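# Return the grip50 gripper to the empty stand slot

## Task

Place the grip50 parallel gripper into the tool stand's vacant slot and get it completely seated there (a partly seated tool fails the task). Then unlock it and take the tool changer well clear of the tool, so nothing stays attached. A tool still locked to the arm is treated as part of the arm.

## Robot and tools

Robot: one six-joint UR7e-type arm with a tool changer on its wrist. The changer can carry grip50 (parallel gripper, 50 mm stroke) or grip85 (85 mm stroke). There is a single arm, so each command row covers the whole robot.

Frames. Scene frame: origin on the table top under the arm base, +z up, +y to the left when facing +x. The state line gives end_effector_position (metres) and end_effector_quat_wxyz for the centre of the changer's flat face, plus linear (m/s) and angular (rad/s) velocities. The printed position can be a little off at long reach. Face axes: +z points out, away from the arm. Both grippers close along face x. grip50's grip point is at (0, -25, 180) mm in face axes. The tool plate only fits with face -y pointing toward the fork's open side.

execute_actions(actions, pictures). actions holds at most one entry.
- [] only reports the state.
- {"rows": [...], "steps": n}: up to 15 rows, n at most 15 (default 15), each step 1/30 s. Each row runs for one step; if rows run out, the last row repeats.
- {"steps": n} with no rows is a wait of up to 300 steps, counted from the previous result, so your reply time uses some of it.
- pictures (boolean) turns camera images on or off.

Every row has 13 numbers, each in [-1, 1], in this order: dx, dy, dz, rx, ry, rz, lock, grip50_position, grip50_force_limit, grip50_speed, grip85_position, grip85_force_limit, grip85_speed.
- dx..rz are an offset, not a pose. They are measured in the face's own axes from the face pose in the most recent result that showed it. Before any such result, or in later calls of the same reply, they are measured from where the robot is when the action begins.
- Every row refers to that same reference, so rows do not add up.
- Scale: 1.0 = 0.6 m or 180 degrees. rx, ry, rz form one rotation vector.
- All-zero offsets pull the face back to the reference pose; they are not a pause.
- Each step the command is clipped to 100 mm and 16 degrees from the measured pose, and motion trails the command by about 0.17 s. After an action the arm only continues to the last clipped pose, so read the result and send the remainder.

lock: positive locks the changer onto a plate against its face, negative unlocks, 0 keeps the last command. Each takes about 1 s.

Gripper numbers only act when tool_id names that gripper and it is ready (readings show numbers, not n/a).
- grip50_position: +1 = 50 mm open, about -0.65 = pads touching, -1 = close until blocked.
- Force limits run from 20 N at -1 to 185 N (grip50) or 235 N (grip85) at +1.
- Speeds run from about 20 to 150 mm/s.
- When a tool locks, the gripper first closes and then opens fully, so anything between its fingers drops.

move(target, speed, stop_force) drives the face in a straight line toward one target.
- target: one 13-number row with the same offset convention as above.
- speed: 0.002 to 0.5 m/s, default 0.25; turning is limited to twice that value in rad/s.
- The path lasts 0.5 to 10 s and does not avoid obstacles. The arm can lag, stray, or overshoot the speed.
- stop_force (optional, 9 to 40 N) ends the path when the push against the motion rises by that amount; the arm then backs off two steps. It only works reliably on slow moves without rotation. Omit it when moving away from something you are pressing on.
- The result adds a move: line. Endings: done, off_target, moving, held, fault, contact. Limits: paced means the command was clipped; held means some steps were blocked by a check. The distance to target is also given.

Other tools:
- wait(seconds 0 to 10) lets the scene run with no new command.
- zoom_image(camera, region [x0, y0, x1, y1] in pixels, at most 504x504) enlarges part of one camera image. Cameras: cam_head_left, cam_head_right, cam_high, cam_low, cam_wrist, all 672x504.
- read_manual(section "licences") returns licence text only.


Result lines:
- tool_id: grip50, grip85 or none.
- plate_near, locked, unlocked, in_stand and unlock_refused: 0 or 1.
- Gripper object_status: 0 moving, 1 blocked while opening, 2 blocked while closing, 3 at target or pads met.
- position_measured is in counts. For grip50 the opening is about (250 - counts) x 0.202 mm.
- Wrist force and Wrist torque are in face axes and point back into the arm. They carry up to about 4 N offset and 2.4 N noise, and saturate near 50 N.
- HELD marks steps that were not sent; pose unreachable means the clearance check altered the command.
- Hand target is the pose the controller is currently heading for.
- Joint positions and joint ranges are listed too; the elbow range is 0 to 3.142.

Stand and return procedure.
- Each slot is a fork with 10 mm stops. Its arms lie 40 to 70 mm out on both sides along face x, their front ends sit 45 mm toward the open side, and their tops are 18 mm below a hung plate's face.
- Slots are 180 mm apart; a plate can sit up to about 1 mm off the slot centre.
- Changer size: 63 mm across. Its contact block sticks out 46 mm on the -y side, and its lock motor 58 mm on the +y side.
- To hang grip50: line up with the empty slot, holding the tool about 20 mm (between 10 and 30 mm) above its seated height and at least 110 mm out on the open (-y) side. Slide it in along face +y, then lower it until in_stand reads 1.
- Hold still, send lock -1, and wait for unlocked to read 1. Unlocking is refused away from the stand.
- Then pull the face off the plate without stop_force, and move well away. in_stand returns to 0 once the changer has left.

Hazards.
- Approach slowly. The arm is stiff, so pressing even slightly past contact can cause a fault.
- A force of 150 N anywhere, or joint torque at its limit, stops the arm for 10 s. Load limits: 136 N m for the big joints, 25.4 N m for the wrist joints.
- Motors warn at 70 °C and brake at 85 °C.
- Avoid knocking anything off the table, dropping things, and slamming or hard pushes.

Each tool is called in YAML: its name, and indented under it one key for each argument.

## Session

execute_actions:
  actions: []

Scene clock: 0.00 s of 6000.00 s.
end_effector_position=(+0.1509, +0.4451, +0.3989) locked=0 unlocked=1 plate_near=0 in_stand=0 unlock_refused=0 tool_id=none grip50_position_measured=n/a grip50_object_status=n/a grip85_position_measured=n/a grip85_object_status=n/a end_effector_quat_wxyz=(+0.193, +0.947, +0.234, +0.100) end_effector_velocity=(-0.000, +0.000, -0.000) end_effector_angular_velocity=(+0.000, +0.001, +0.001)
Joint positions: [ 1.076 -1.576  1.729 -1.565 -1.978  0.645]
Joint velocities: [ 0.001  0.001 -0.001  0.     0.001 -0.   ]
Wrist force (N, on the end effector, along its own x y z axes, offset not removed): no reading
Wrist torque (N m, same axes, about the end effector's origin, offset not removed): no reading
Hand target: +0.151, +0.445, +0.399; +0.193, +0.947, +0.234, +0.100

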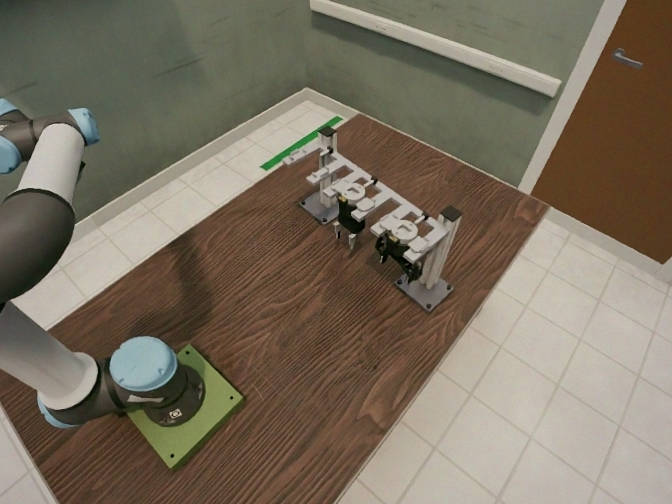

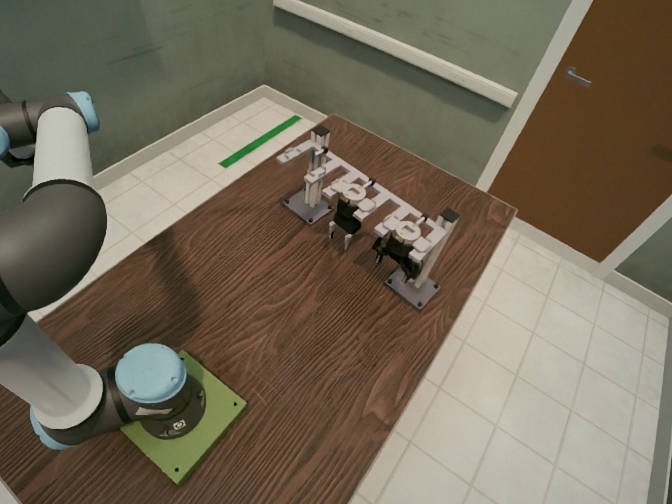

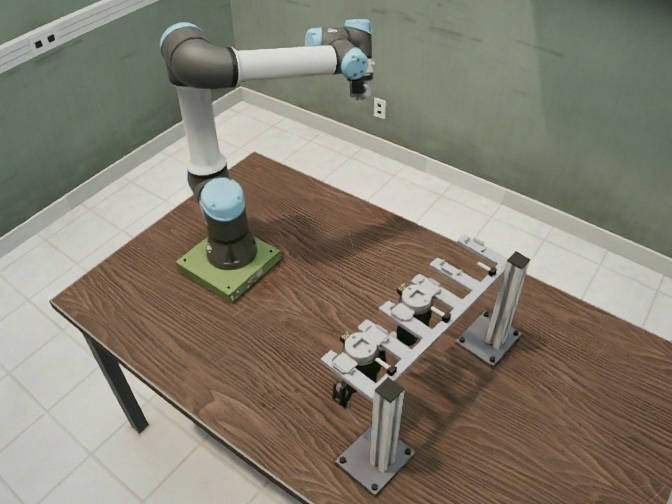

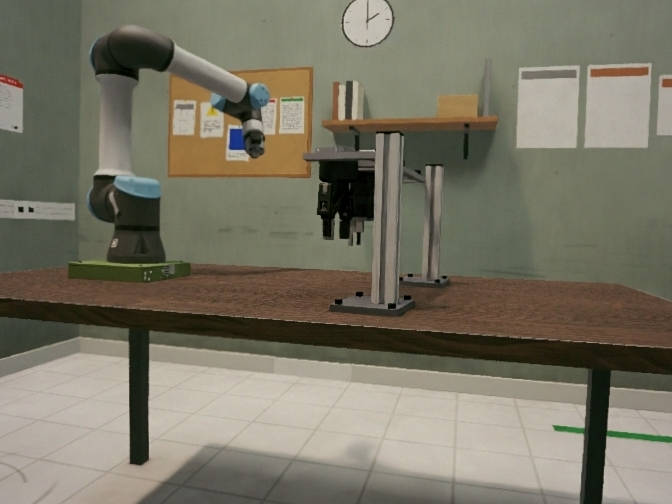

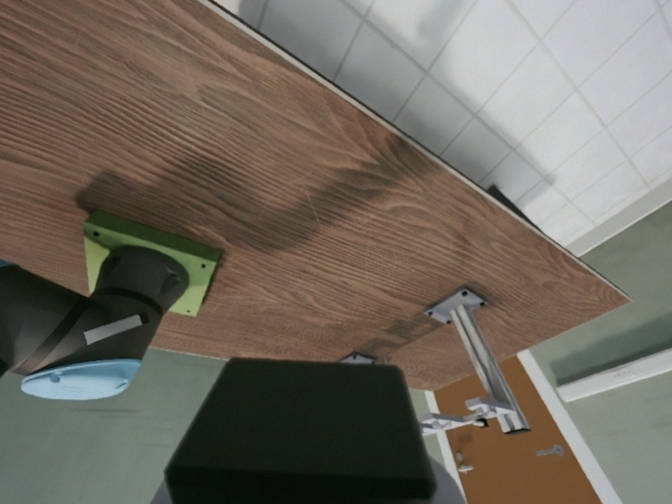

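move:
  target: [0.2975,0.887,0.3437,0.1398,0.0444,-0.3401,0,0,0,0,0,0,0]
  speed: 0.4

Scene clock: 4.30 s of 6000.00 s.
end_effector_position=(+0.5791, +0.0309, +0.4504) locked=0 unlocked=1 plate_near=0 in_stand=0 unlock_refused=0 tool_id=none grip50_position_measured=n/a grip50_object_status=n/a grip85_position_measured=n/a grip85_object_status=n/a end_effector_quat_wxyz=(+0.001, +0.707, +0.707, +0.000) end_effector_velocity=(+0.003, -0.002, +0.001) end_effector_angular_velocity=(+0.001, +0.002, +0.002)
Joint positions: [-0.209 -1.408  1.424 -1.592 -1.56  -1.761]
Joint velocities: [-0.003  0.008 -0.013  0.007  0.001 -0.005]
Wrist force (N, on the end effector, along its own x y z axes, offset not removed): [-1.3 -1.8 1.3]
Wrist torque (N m, same axes, about the end effector's origin, offset not removed): [-0.09 0.14 -0.08]
Hand target: +0.579, +0.031, +0.450; +0.000, +0.707, +0.707, +0.000
Off the commanded pose: 0.001 m, 0 deg.
move: done

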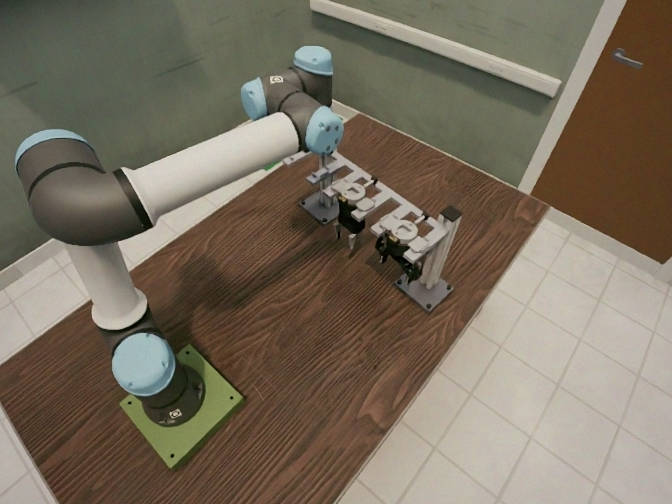

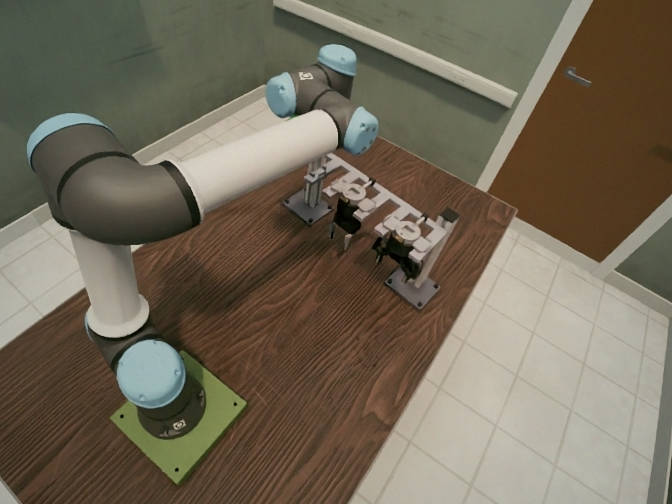

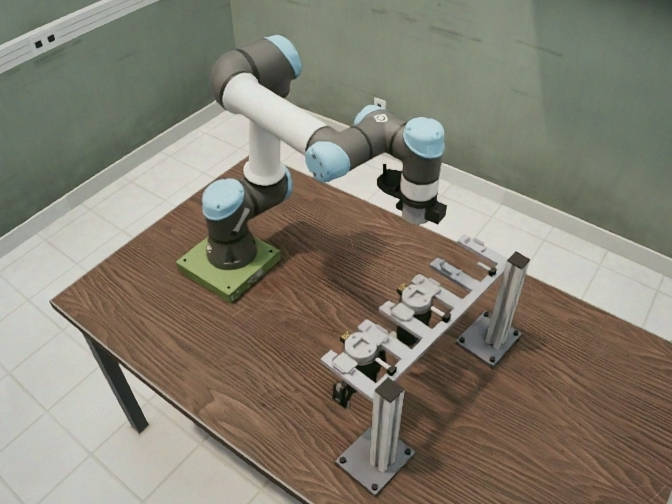

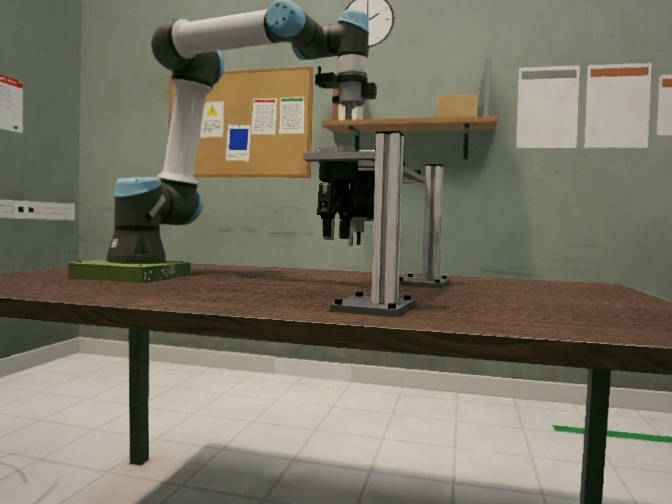

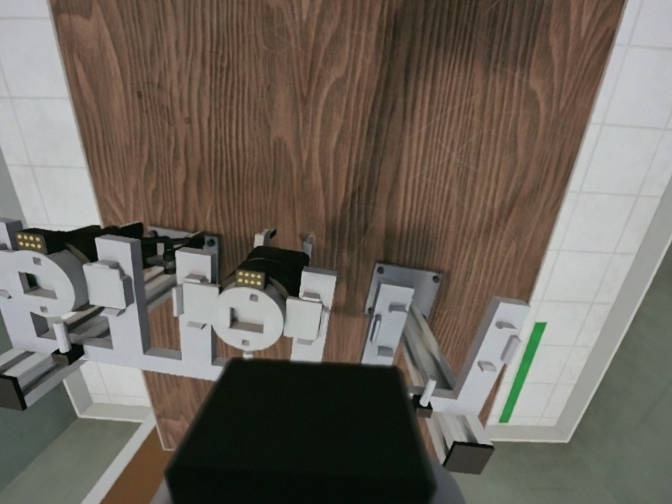

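move:
  target: [-0.1,0.06,0.1,0,0,0.039,0,0,0,0,0,0,0]

zoom_image:
  camera: "cam_wrist"
  region: [120,200,520,500]

zoom_image:
  camera: "cam_low"
  region: [280,60,460,200]

Scene clock: 7.23 s of 6000.00 s.
end_effector_position=(+0.6150, -0.0290, +0.3906) locked=0 unlocked=1 plate_near=0 in_stand=0 unlock_refused=0 tool_id=none grip50_position_measured=n/a grip50_object_status=n/a grip85_position_measured=n/a grip85_object_status=n/a end_effector_quat_wxyz=(+0.001, +0.749, +0.663, +0.000) end_effector_velocity=(+0.002, -0.001, -0.001) end_effector_angular_velocity=(-0.001, -0.002, -0.002)
Joint positions: [-0.294 -1.308  1.454 -1.721 -1.56  -1.724]
Joint velocities: [-0.001  0.003 -0.001 -0.005 -0.     0.001]
Wrist force (N, on the end effector, along its own x y z axes, offset not removed): [-3.8 0.0 0.4]
Wrist torque (N m, same axes, about the end effector's origin, offset not removed): [0.02 0.20 -0.18]
Hand target: +0.615, -0.029, +0.390; +0.001, +0.749, +0.663, +0.000
Off the commanded pose: 0.000 m, 0 deg.
move: done

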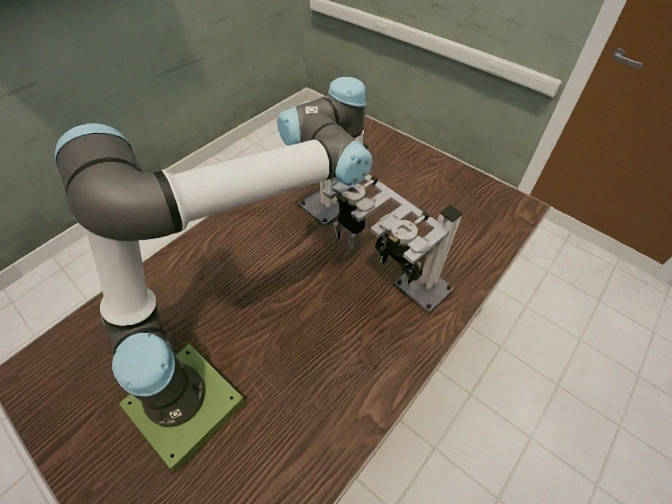

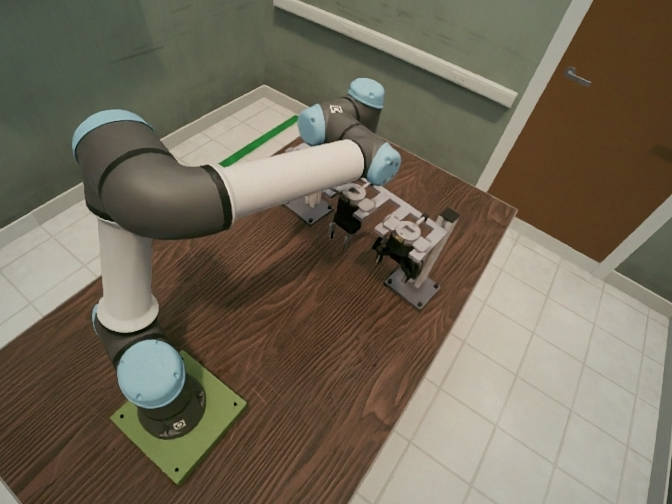

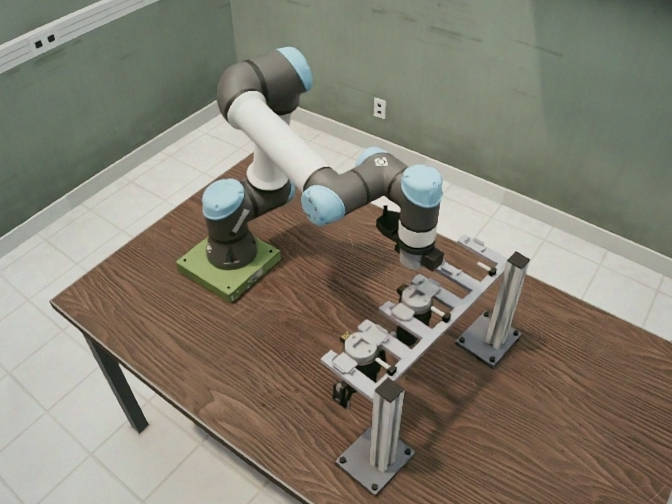

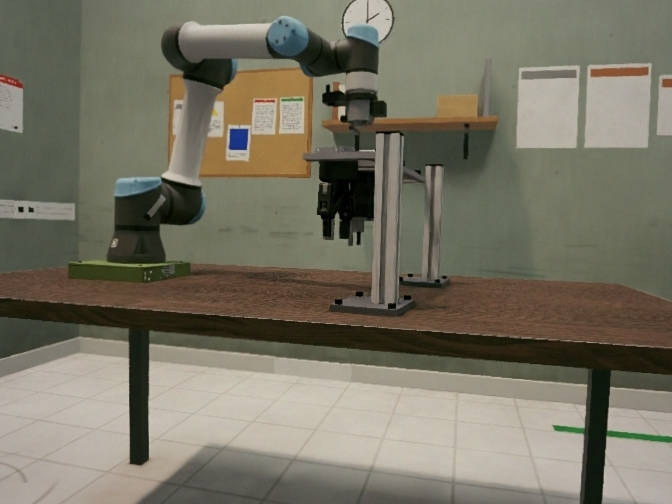

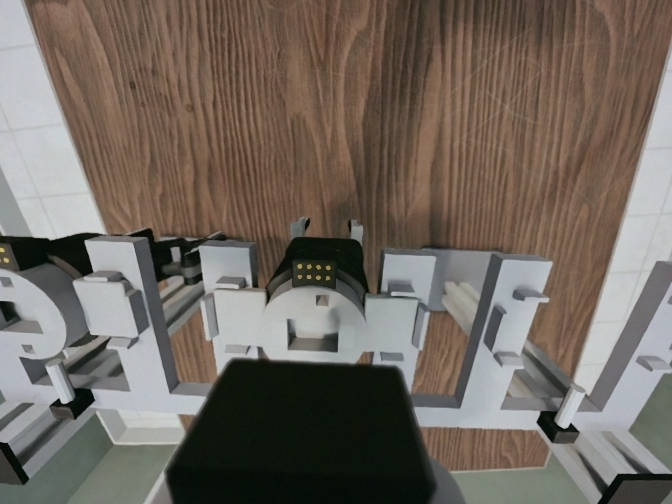

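Region (120, 200, 520, 500) of cam_wrist's 672x504 image, scaled by 1.260, with more detail than that image has; it fills the top 378 rows of this view, and the rest is white.

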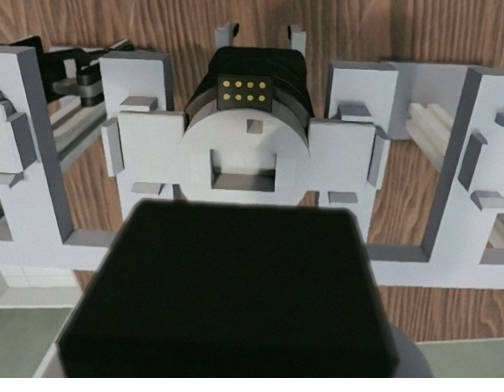

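Region (280, 60, 460, 200) of cam_low's 672x504 image, scaled by 2.800, with more detail than that image has.

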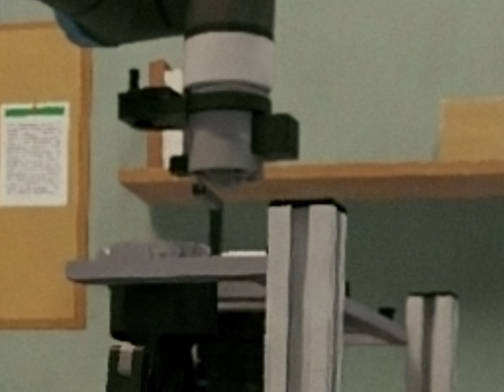

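move:
  target: [-0.018,0.028,0.09,0,0,0,0,0,0,0,0,0,0]
  speed: 0.15

zoom_image:
  camera: "cam_wrist"
  region: [200,200,450,400]

zoom_image:
  camera: "cam_high"
  region: [360,220,480,340]

Scene clock: 10.30 s of 6000.00 s.
end_effector_position=(+0.6304, -0.0418, +0.3369) locked=0 unlocked=1 plate_near=0 in_stand=0 unlock_refused=0 tool_id=none grip50_position_measured=n/a grip50_object_status=n/a grip85_position_measured=n/a grip85_object_status=n/a end_effector_quat_wxyz=(+0.001, +0.749, +0.663, +0.000) end_effector_velocity=(+0.001, -0.001, -0.002) end_effector_angular_velocity=(+0.000, -0.001, -0.002)
Joint positions: [-0.306 -1.243  1.509 -1.84  -1.56  -1.736]
Joint velocities: [-0.001  0.003  0.002 -0.006  0.     0.001]
Wrist force (N, on the end effector, along its own x y z axes, offset not removed): [-1.5 -1.9 0.9]
Wrist torque (N m, same axes, about the end effector's origin, offset not removed): [-0.10 0.03 -0.05]
Hand target: +0.630, -0.042, +0.337; +0.001, +0.749, +0.663, +0.000
Off the commanded pose: 0.000 m, 0 deg.
move: done

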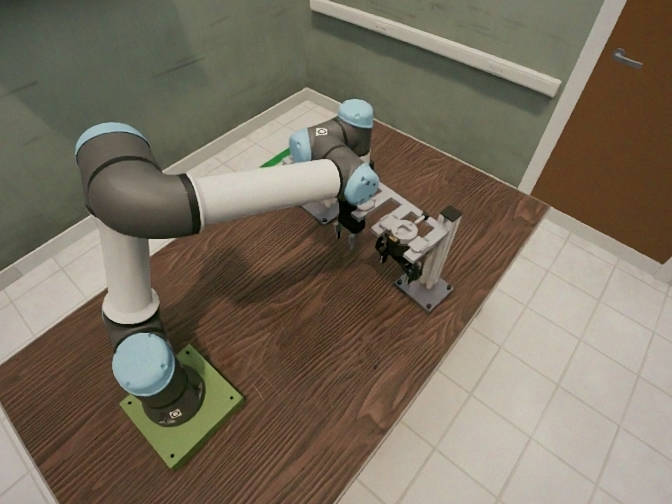

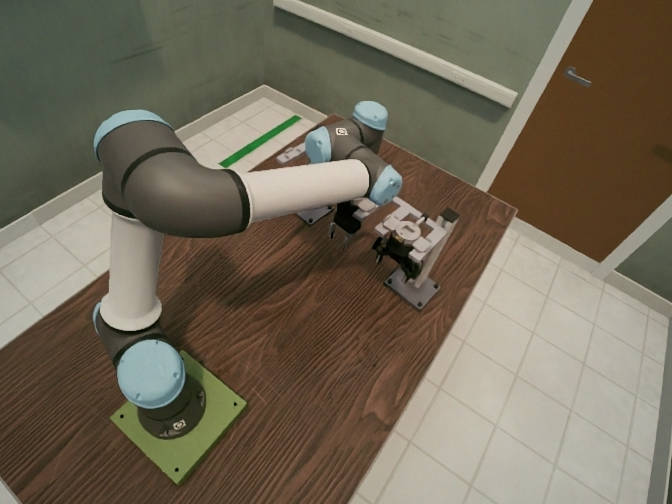

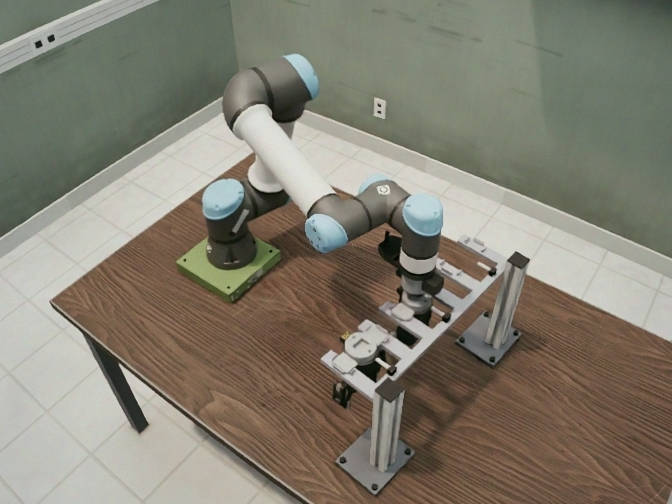

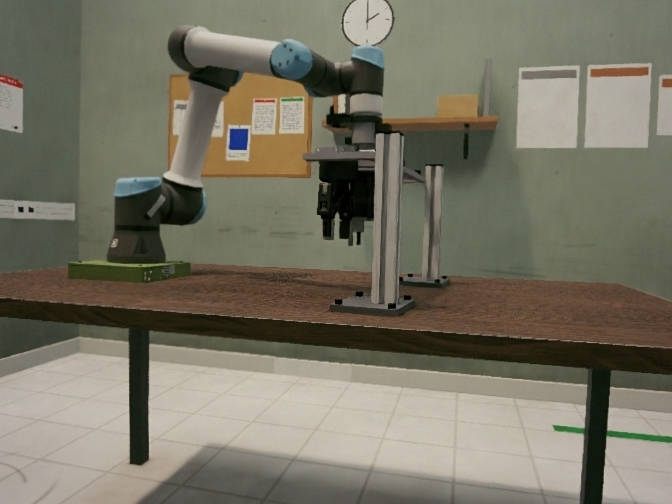

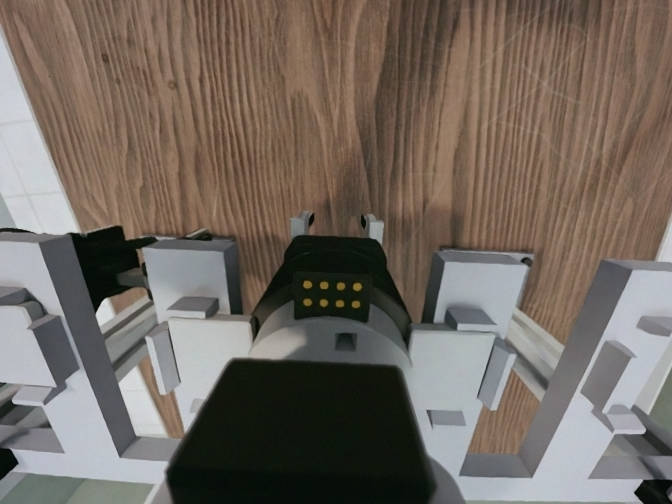

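Region (200, 200, 450, 400) of cam_wrist's 672x504 image, scaled by 2.016, with more detail than that image has; it fills the top 403 rows of this view, and the rest is white.

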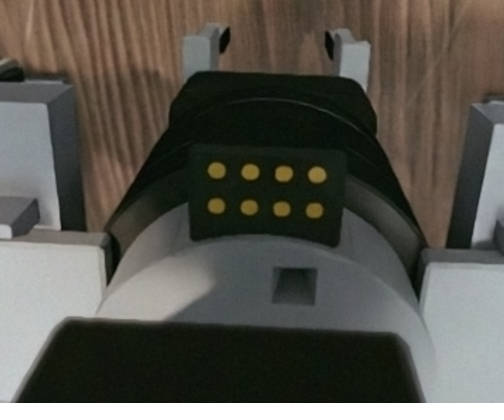

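Region (360, 220, 480, 340) of cam_high's 672x504 image, scaled by 4.200, with more detail than that image has.

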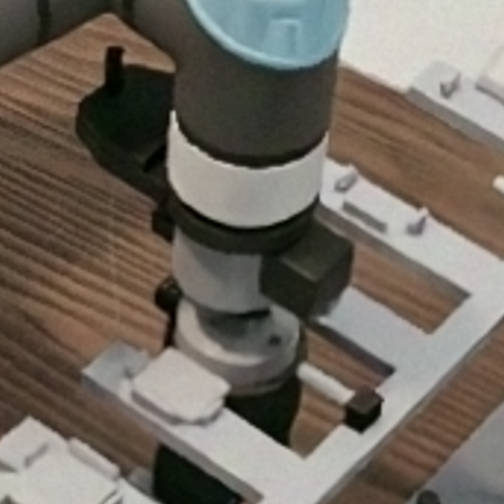

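move:
  target: [0,0,0.033,0,0,0,0,0,0,0,0,0,0]
  speed: 0.06

zoom_image:
  camera: "cam_wrist"
  region: [200,200,450,400]

zoom_image:
  camera: "cam_high"
  region: [360,220,480,340]

Scene clock: 12.07 s of 6000.00 s.
end_effector_position=(+0.6304, -0.0418, +0.3174) locked=0 unlocked=1 plate_near=0 in_stand=0 unlock_refused=0 tool_id=none grip50_position_measured=n/a grip50_object_status=n/a grip85_position_measured=n/a grip85_object_status=n/a end_effector_quat_wxyz=(+0.001, +0.749, +0.663, +0.000) end_effector_velocity=(-0.001, +0.000, -0.003) end_effector_angular_velocity=(+0.000, +0.002, -0.000)
Joint positions: [-0.306 -1.23   1.542 -1.887 -1.56  -1.736]
Joint velocities: [ 0.     0.001  0.006 -0.006 -0.     0.   ]
Wrist force (N, on the end effector, along its own x y z axes, offset not removed): [-0.4 -0.9 -0.6]
Wrist torque (N m, same axes, about the end effector's origin, offset not removed): [-0.14 0.04 -0.05]
Hand target: +0.630, -0.042, +0.317; +0.001, +0.749, +0.663, +0.000
Off the commanded pose: 0.000 m, 0 deg.
move: done

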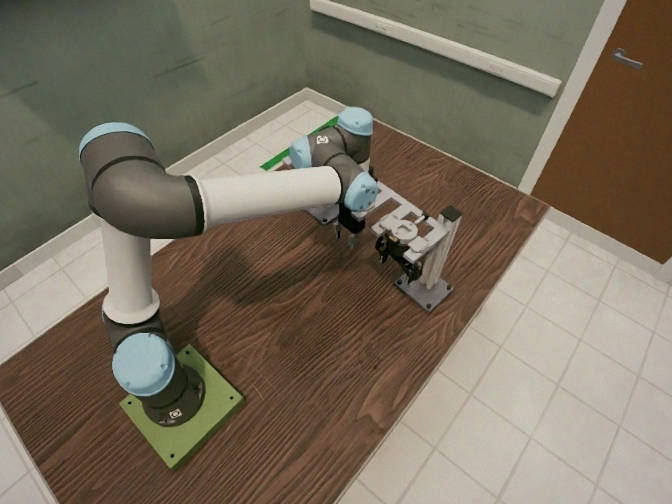

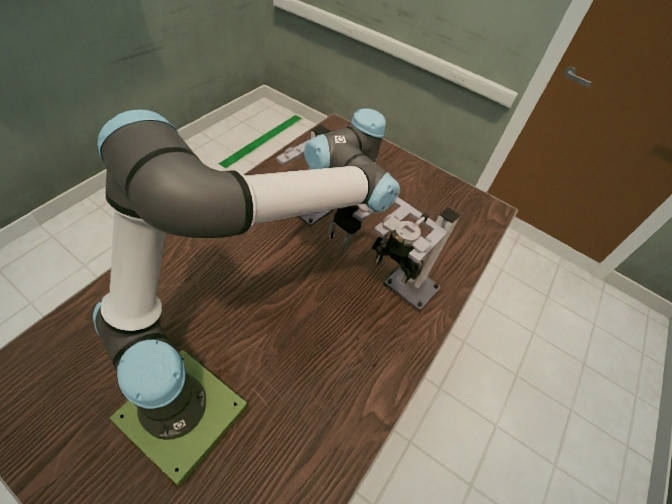

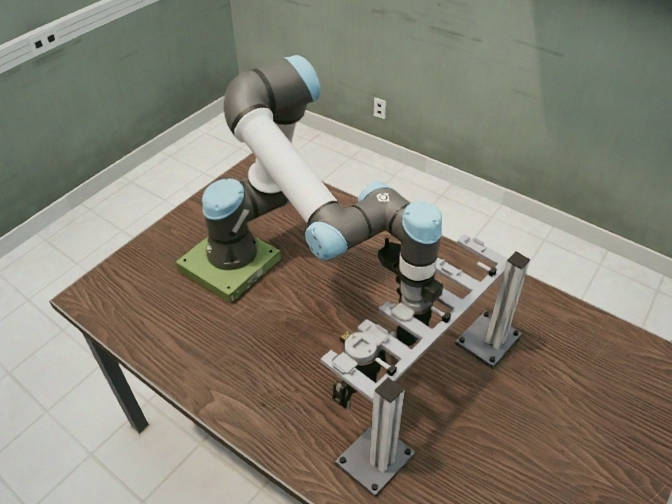

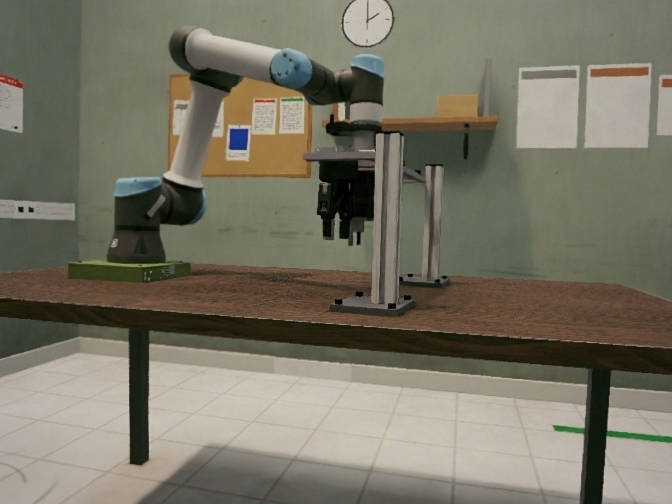

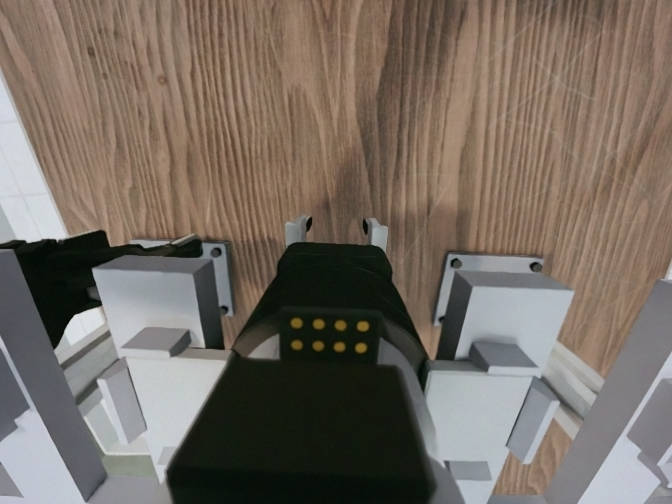

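Region (200, 200, 450, 400) of cam_wrist's 672x504 image, scaled by 2.016, with more detail than that image has; it fills the top 403 rows of this view, and the rest is white.

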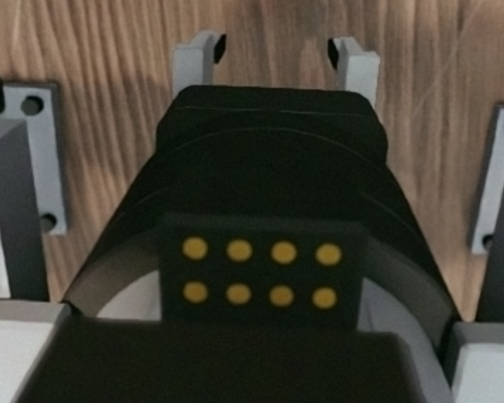

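Region (360, 220, 480, 340) of cam_high's 672x504 image, scaled by 4.200, with more detail than that image has.

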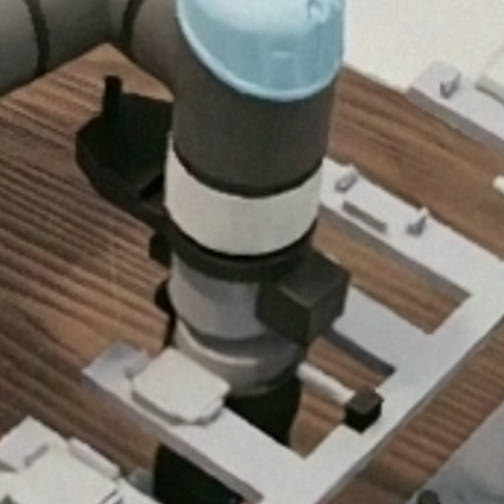

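move:
  target: [0.0027,0.0087,0.008,0,0,0,0,0,0,0,0,0,0]
  speed: 0.02

zoom_image:
  camera: "cam_wrist"
  region: [200,200,450,400]

zoom_image:
  camera: "cam_high"
  region: [380,260,460,330]

Scene clock: 15.23 s of 6000.00 s.
end_effector_position=(+0.6356, -0.0409, +0.3128) locked=0 unlocked=1 plate_near=0 in_stand=0 unlock_refused=0 tool_id=none grip50_position_measured=n/a grip50_object_status=n/a grip85_position_measured=n/a grip85_object_status=n/a end_effector_quat_wxyz=(+0.001, +0.749, +0.663, +0.000) end_effector_velocity=(+0.002, +0.001, -0.001) end_effector_angular_velocity=(-0.001, -0.001, +0.001)
Joint positions: [-0.302 -1.215  1.533 -1.894 -1.56  -1.732]
Joint velocities: [ 0.002  0.005 -0.005 -0.002 -0.     0.001]
Wrist force (N, on the end effector, along its own x y z axes, offset not removed): [0.5 0.9 2.5]
Wrist torque (N m, same axes, about the end effector's origin, offset not removed): [0.10 0.04 -0.12]
Hand target: +0.636, -0.041, +0.313; +0.001, +0.749, +0.663, +0.000
Off the commanded pose: 0.000 m, 0 deg.
move: done

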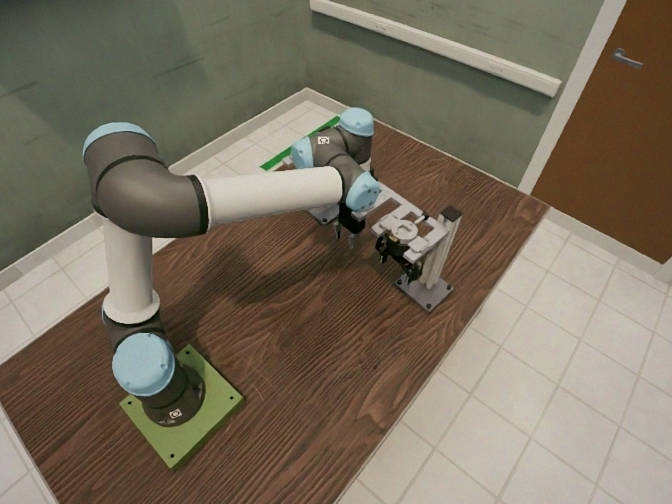

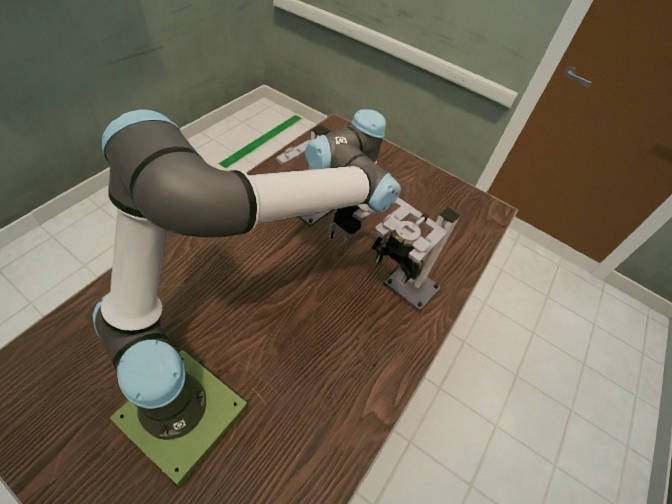

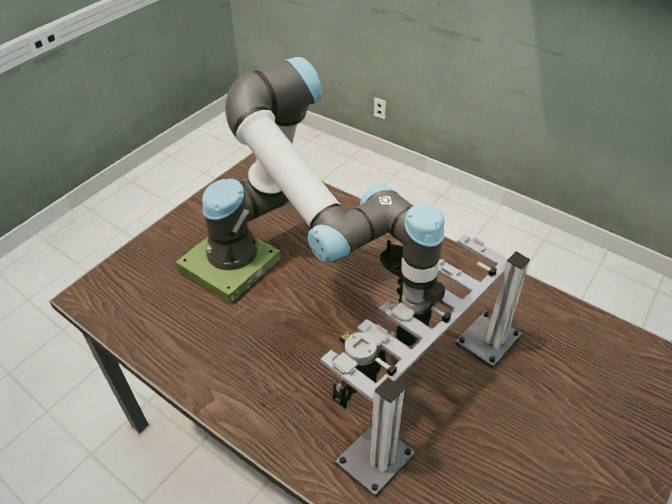

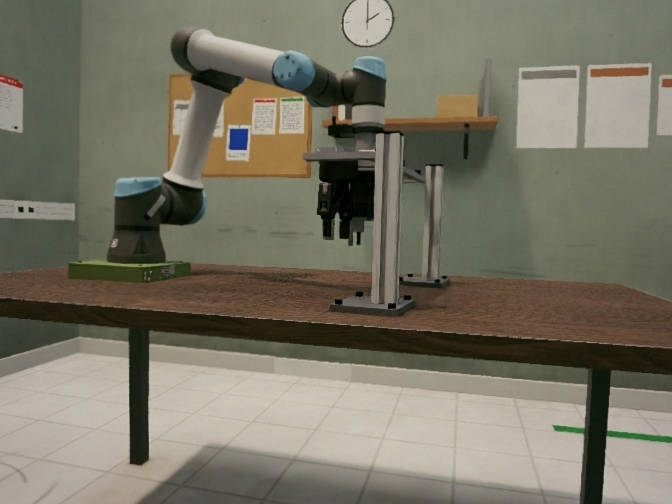

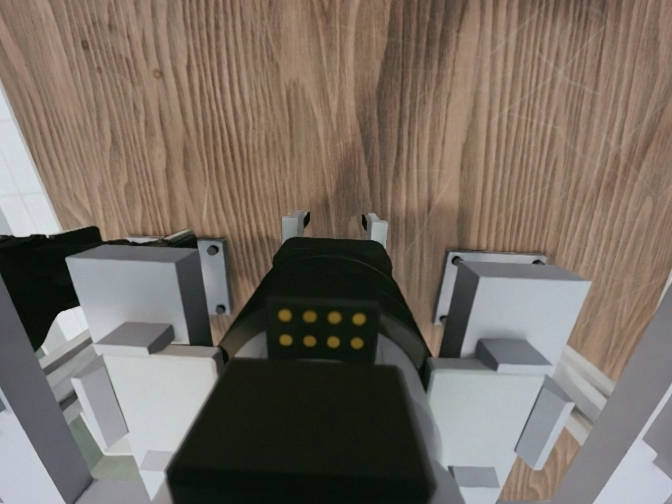

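Region (200, 200, 450, 400) of cam_wrist's 672x504 image, scaled by 2.016, with more detail than that image has; it fills the top 403 rows of this view, and the rest is white.

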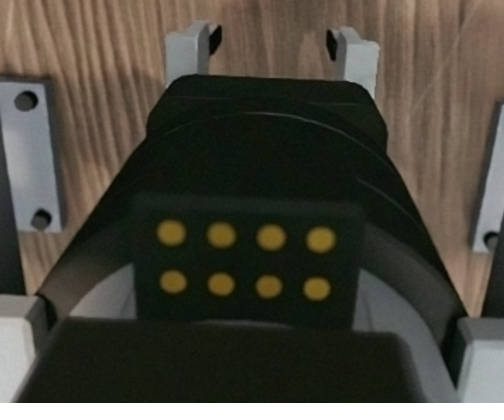

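Region (380, 260, 460, 330) of cam_high's 672x504 image, scaled by 6.300, with more detail than that image has; it fills the top 441 rows of this view, and the rest is white.

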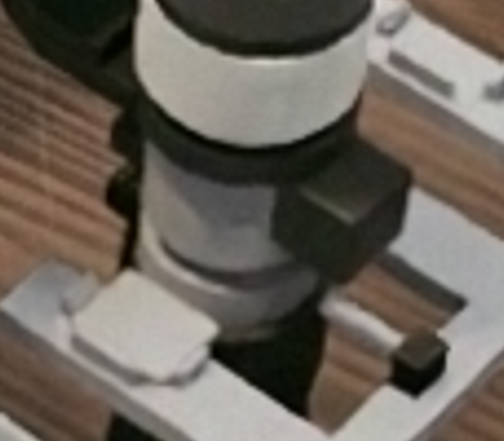

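Looks aligned; descend slowly.

move:
  target: [0,0,0.033,0,0,0,0,0,0,0,0,0,0]
  speed: 0.004
  stop_force: 12

Scene clock: 19.17 s of 6000.00 s.
end_effector_position=(+0.6357, -0.0409, +0.3009) locked=0 unlocked=1 plate_near=1 in_stand=1 unlock_refused=0 tool_id=none grip50_position_measured=n/a grip50_object_status=n/a grip85_position_measured=n/a grip85_object_status=n/a end_effector_quat_wxyz=(+0.001, +0.749, +0.663, +0.000) end_effector_velocity=(-0.000, +0.000, -0.000) end_effector_angular_velocity=(+0.001, +0.004, +0.001)
Joint positions: [-0.302 -1.205  1.552 -1.922 -1.56  -1.732]
Joint velocities: [ 0.001  0.    -0.001  0.005 -0.    -0.001]
Wrist force (N, on the end effector, along its own x y z axes, offset not removed): [-0.8 -3.0 -32.1]
Wrist torque (N m, same axes, about the end effector's origin, offset not removed): [0.29 0.86 -0.34]
Hand target: +0.636, -0.041, +0.301; +0.001, +0.749, +0.663, +0.000
Off the commanded pose: 0.008 m, 0 deg.
move: contact

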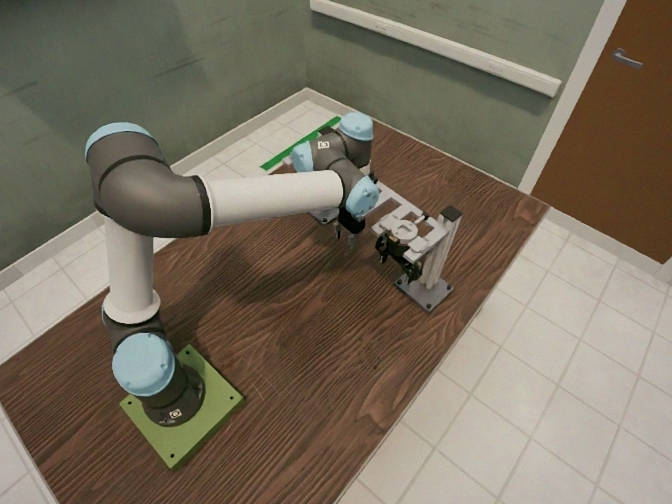

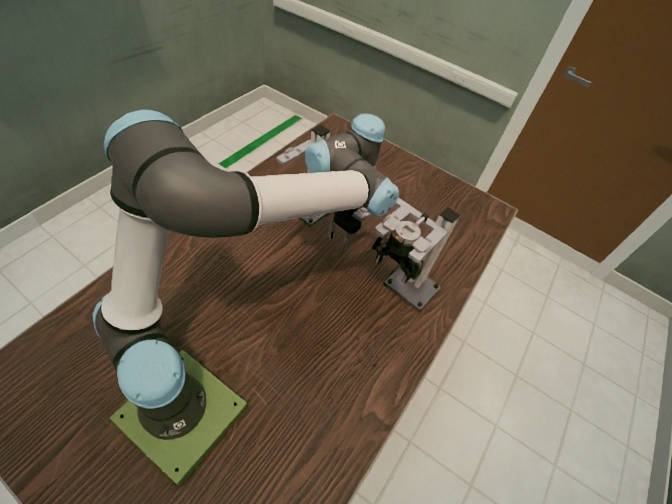

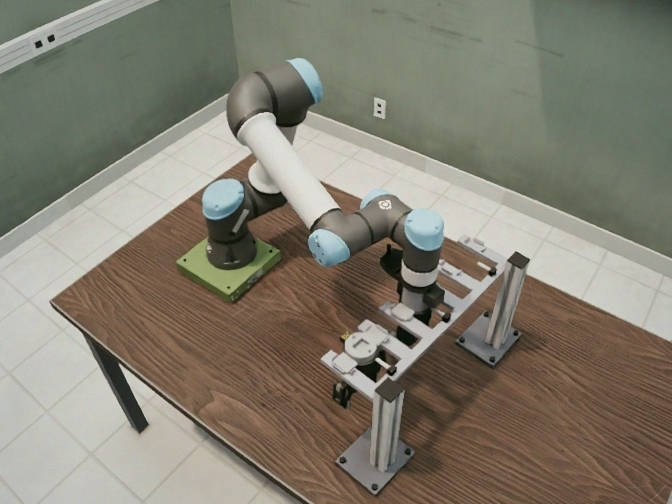

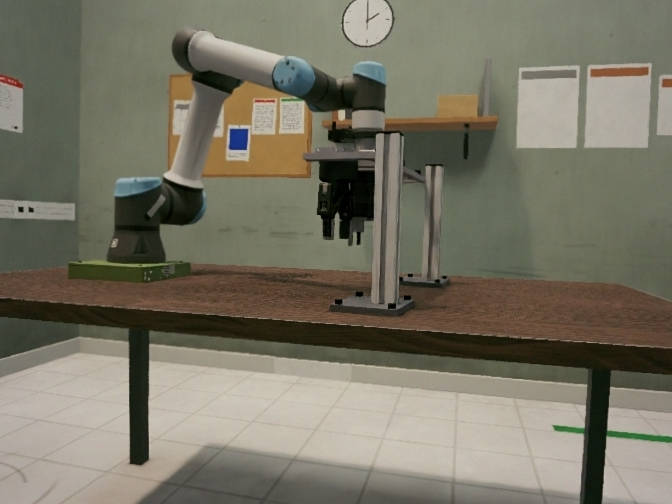

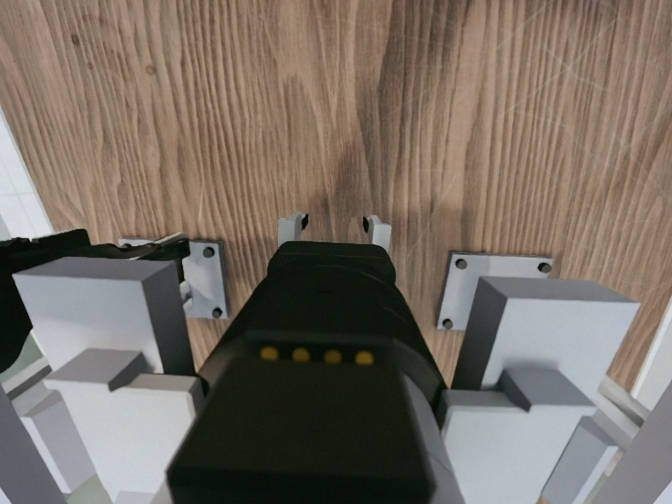

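execute_actions:
  actions:
    - {"rows":[[0,0,-0.0003,0,0,0,1,1,0,0,0,0,0]],"steps":15}
  pictures: false

execute_actions:
  actions:
    - {"steps":20}
  pictures: false

Scene clock: 20.37 s of 6000.00 s.
end_effector_position=(+0.6357, -0.0409, +0.3011) locked=0 unlocked=0 plate_near=1 in_stand=1 unlock_refused=0 tool_id=none grip50_position_measured=n/a grip50_object_status=n/a grip85_position_measured=n/a grip85_object_status=n/a end_effector_quat_wxyz=(+0.001, +0.749, +0.663, +0.000) end_effector_velocity=(+0.000, -0.000, +0.000) end_effector_angular_velocity=(-0.001, -0.003, -0.002)
Joint positions: [-0.302 -1.205  1.552 -1.922 -1.56  -1.732]
Joint velocities: [-0.    -0.    -0.    -0.003 -0.     0.002]
Wrist force (N, on the end effector, along its own x y z axes, offset not removed): [-0.4 1.0 -11.1]
Wrist torque (N m, same axes, about the end effector's origin, offset not removed): [-0.16 0.39 -0.21]
Hand target: +0.636, -0.041, +0.301; +0.001, +0.749, +0.663, +0.000
Off the commanded pose: 0.000 m, 0 deg.
Steps of this call (steps 1 to 21: nothing new was sent; steps 22 to 36: all 15 steps of this action). Readings (end_effector_position | what the end effector reports):
22: (+0.6357, -0.0409, +0.3011) | locked=0 unlocked=0 plate_near=1 in_stand=1 unlock_refused=0 tool_id=none grip50_position_measured=n/a grip50_object_status=n/a grip85_position_measured=n/a grip85_object_status=n/a
23: (+0.6357, -0.0409, +0.3011) | locked=0 unlocked=0 plate_near=1 in_stand=1 unlock_refused=0 tool_id=none grip50_position_measured=n/a grip50_object_status=n/a grip85_position_measured=n/a grip85_object_status=n/a
25: (+0.6357, -0.0409, +0.3011) | locked=0 unlocked=0 plate_near=1 in_stand=1 unlock_refused=0 tool_id=none grip50_position_measured=n/a grip50_object_status=n/a grip85_position_measured=n/a grip85_object_status=n/a
29: (+0.6357, -0.0409, +0.3011) | locked=0 unlocked=0 plate_near=1 in_stand=1 unlock_refused=0 tool_id=none grip50_position_measured=n/a grip50_object_status=n/a grip85_position_measured=n/a grip85_object_status=n/a
36: the state above

Scene clock: 21.03 s of 6000.00 s.
end_effector_position=(+0.6357, -0.0409, +0.3011) locked=1 unlocked=0 plate_near=1 in_stand=1 unlock_refused=0 tool_id=grip50 grip50_position_measured=n/a grip50_object_status=n/a grip85_position_measured=n/a grip85_object_status=n/a end_effector_quat_wxyz=(+0.001, +0.749, +0.663, +0.000) end_effector_velocity=(+0.000, -0.000, +0.000) end_effector_angular_velocity=(+0.000, -0.000, -0.002)
Joint positions: [-0.302 -1.205  1.552 -1.922 -1.56  -1.732]
Joint velocities: [-0.    -0.    -0.    -0.     0.     0.002]
Wrist force (N, on the end effector, along its own x y z axes, offset not removed): [-2.7 -1.8 -29.8]
Wrist torque (N m, same axes, about the end effector's origin, offset not removed): [-0.31 1.97 -0.17]
Hand target: +0.636, -0.041, +0.301; +0.001, +0.749, +0.663, +0.000
Off the commanded pose: 0.000 m, 0 deg.
Steps of this call (steps 1 to 20: nothing new was sent). Readings (end_effector_position | what the end effector reports):
1: (+0.6357, -0.0409, +0.3011) | locked=0 unlocked=0 plate_near=1 in_stand=1 unlock_refused=0 tool_id=none grip50_position_measured=n/a grip50_object_status=n/a grip85_position_measured=n/a grip85_object_status=n/a
2: (+0.6357, -0.0409, +0.3011) | locked=0 unlocked=0 plate_near=1 in_stand=1 unlock_refused=0 tool_id=none grip50_position_measured=n/a grip50_object_status=n/a grip85_position_measured=n/a grip85_object_status=n/a
4: (+0.6357, -0.0409, +0.3011) | locked=0 unlocked=0 plate_near=1 in_stand=1 unlock_refused=0 tool_id=none grip50_position_measured=n/a grip50_object_status=n/a grip85_position_measured=n/a grip85_object_status=n/a
8: (+0.6357, -0.0409, +0.3011) | locked=0 unlocked=0 plate_near=1 in_stand=1 unlock_refused=0 tool_id=none grip50_position_measured=n/a grip50_object_status=n/a grip85_position_measured=n/a grip85_object_status=n/a
20: the state above


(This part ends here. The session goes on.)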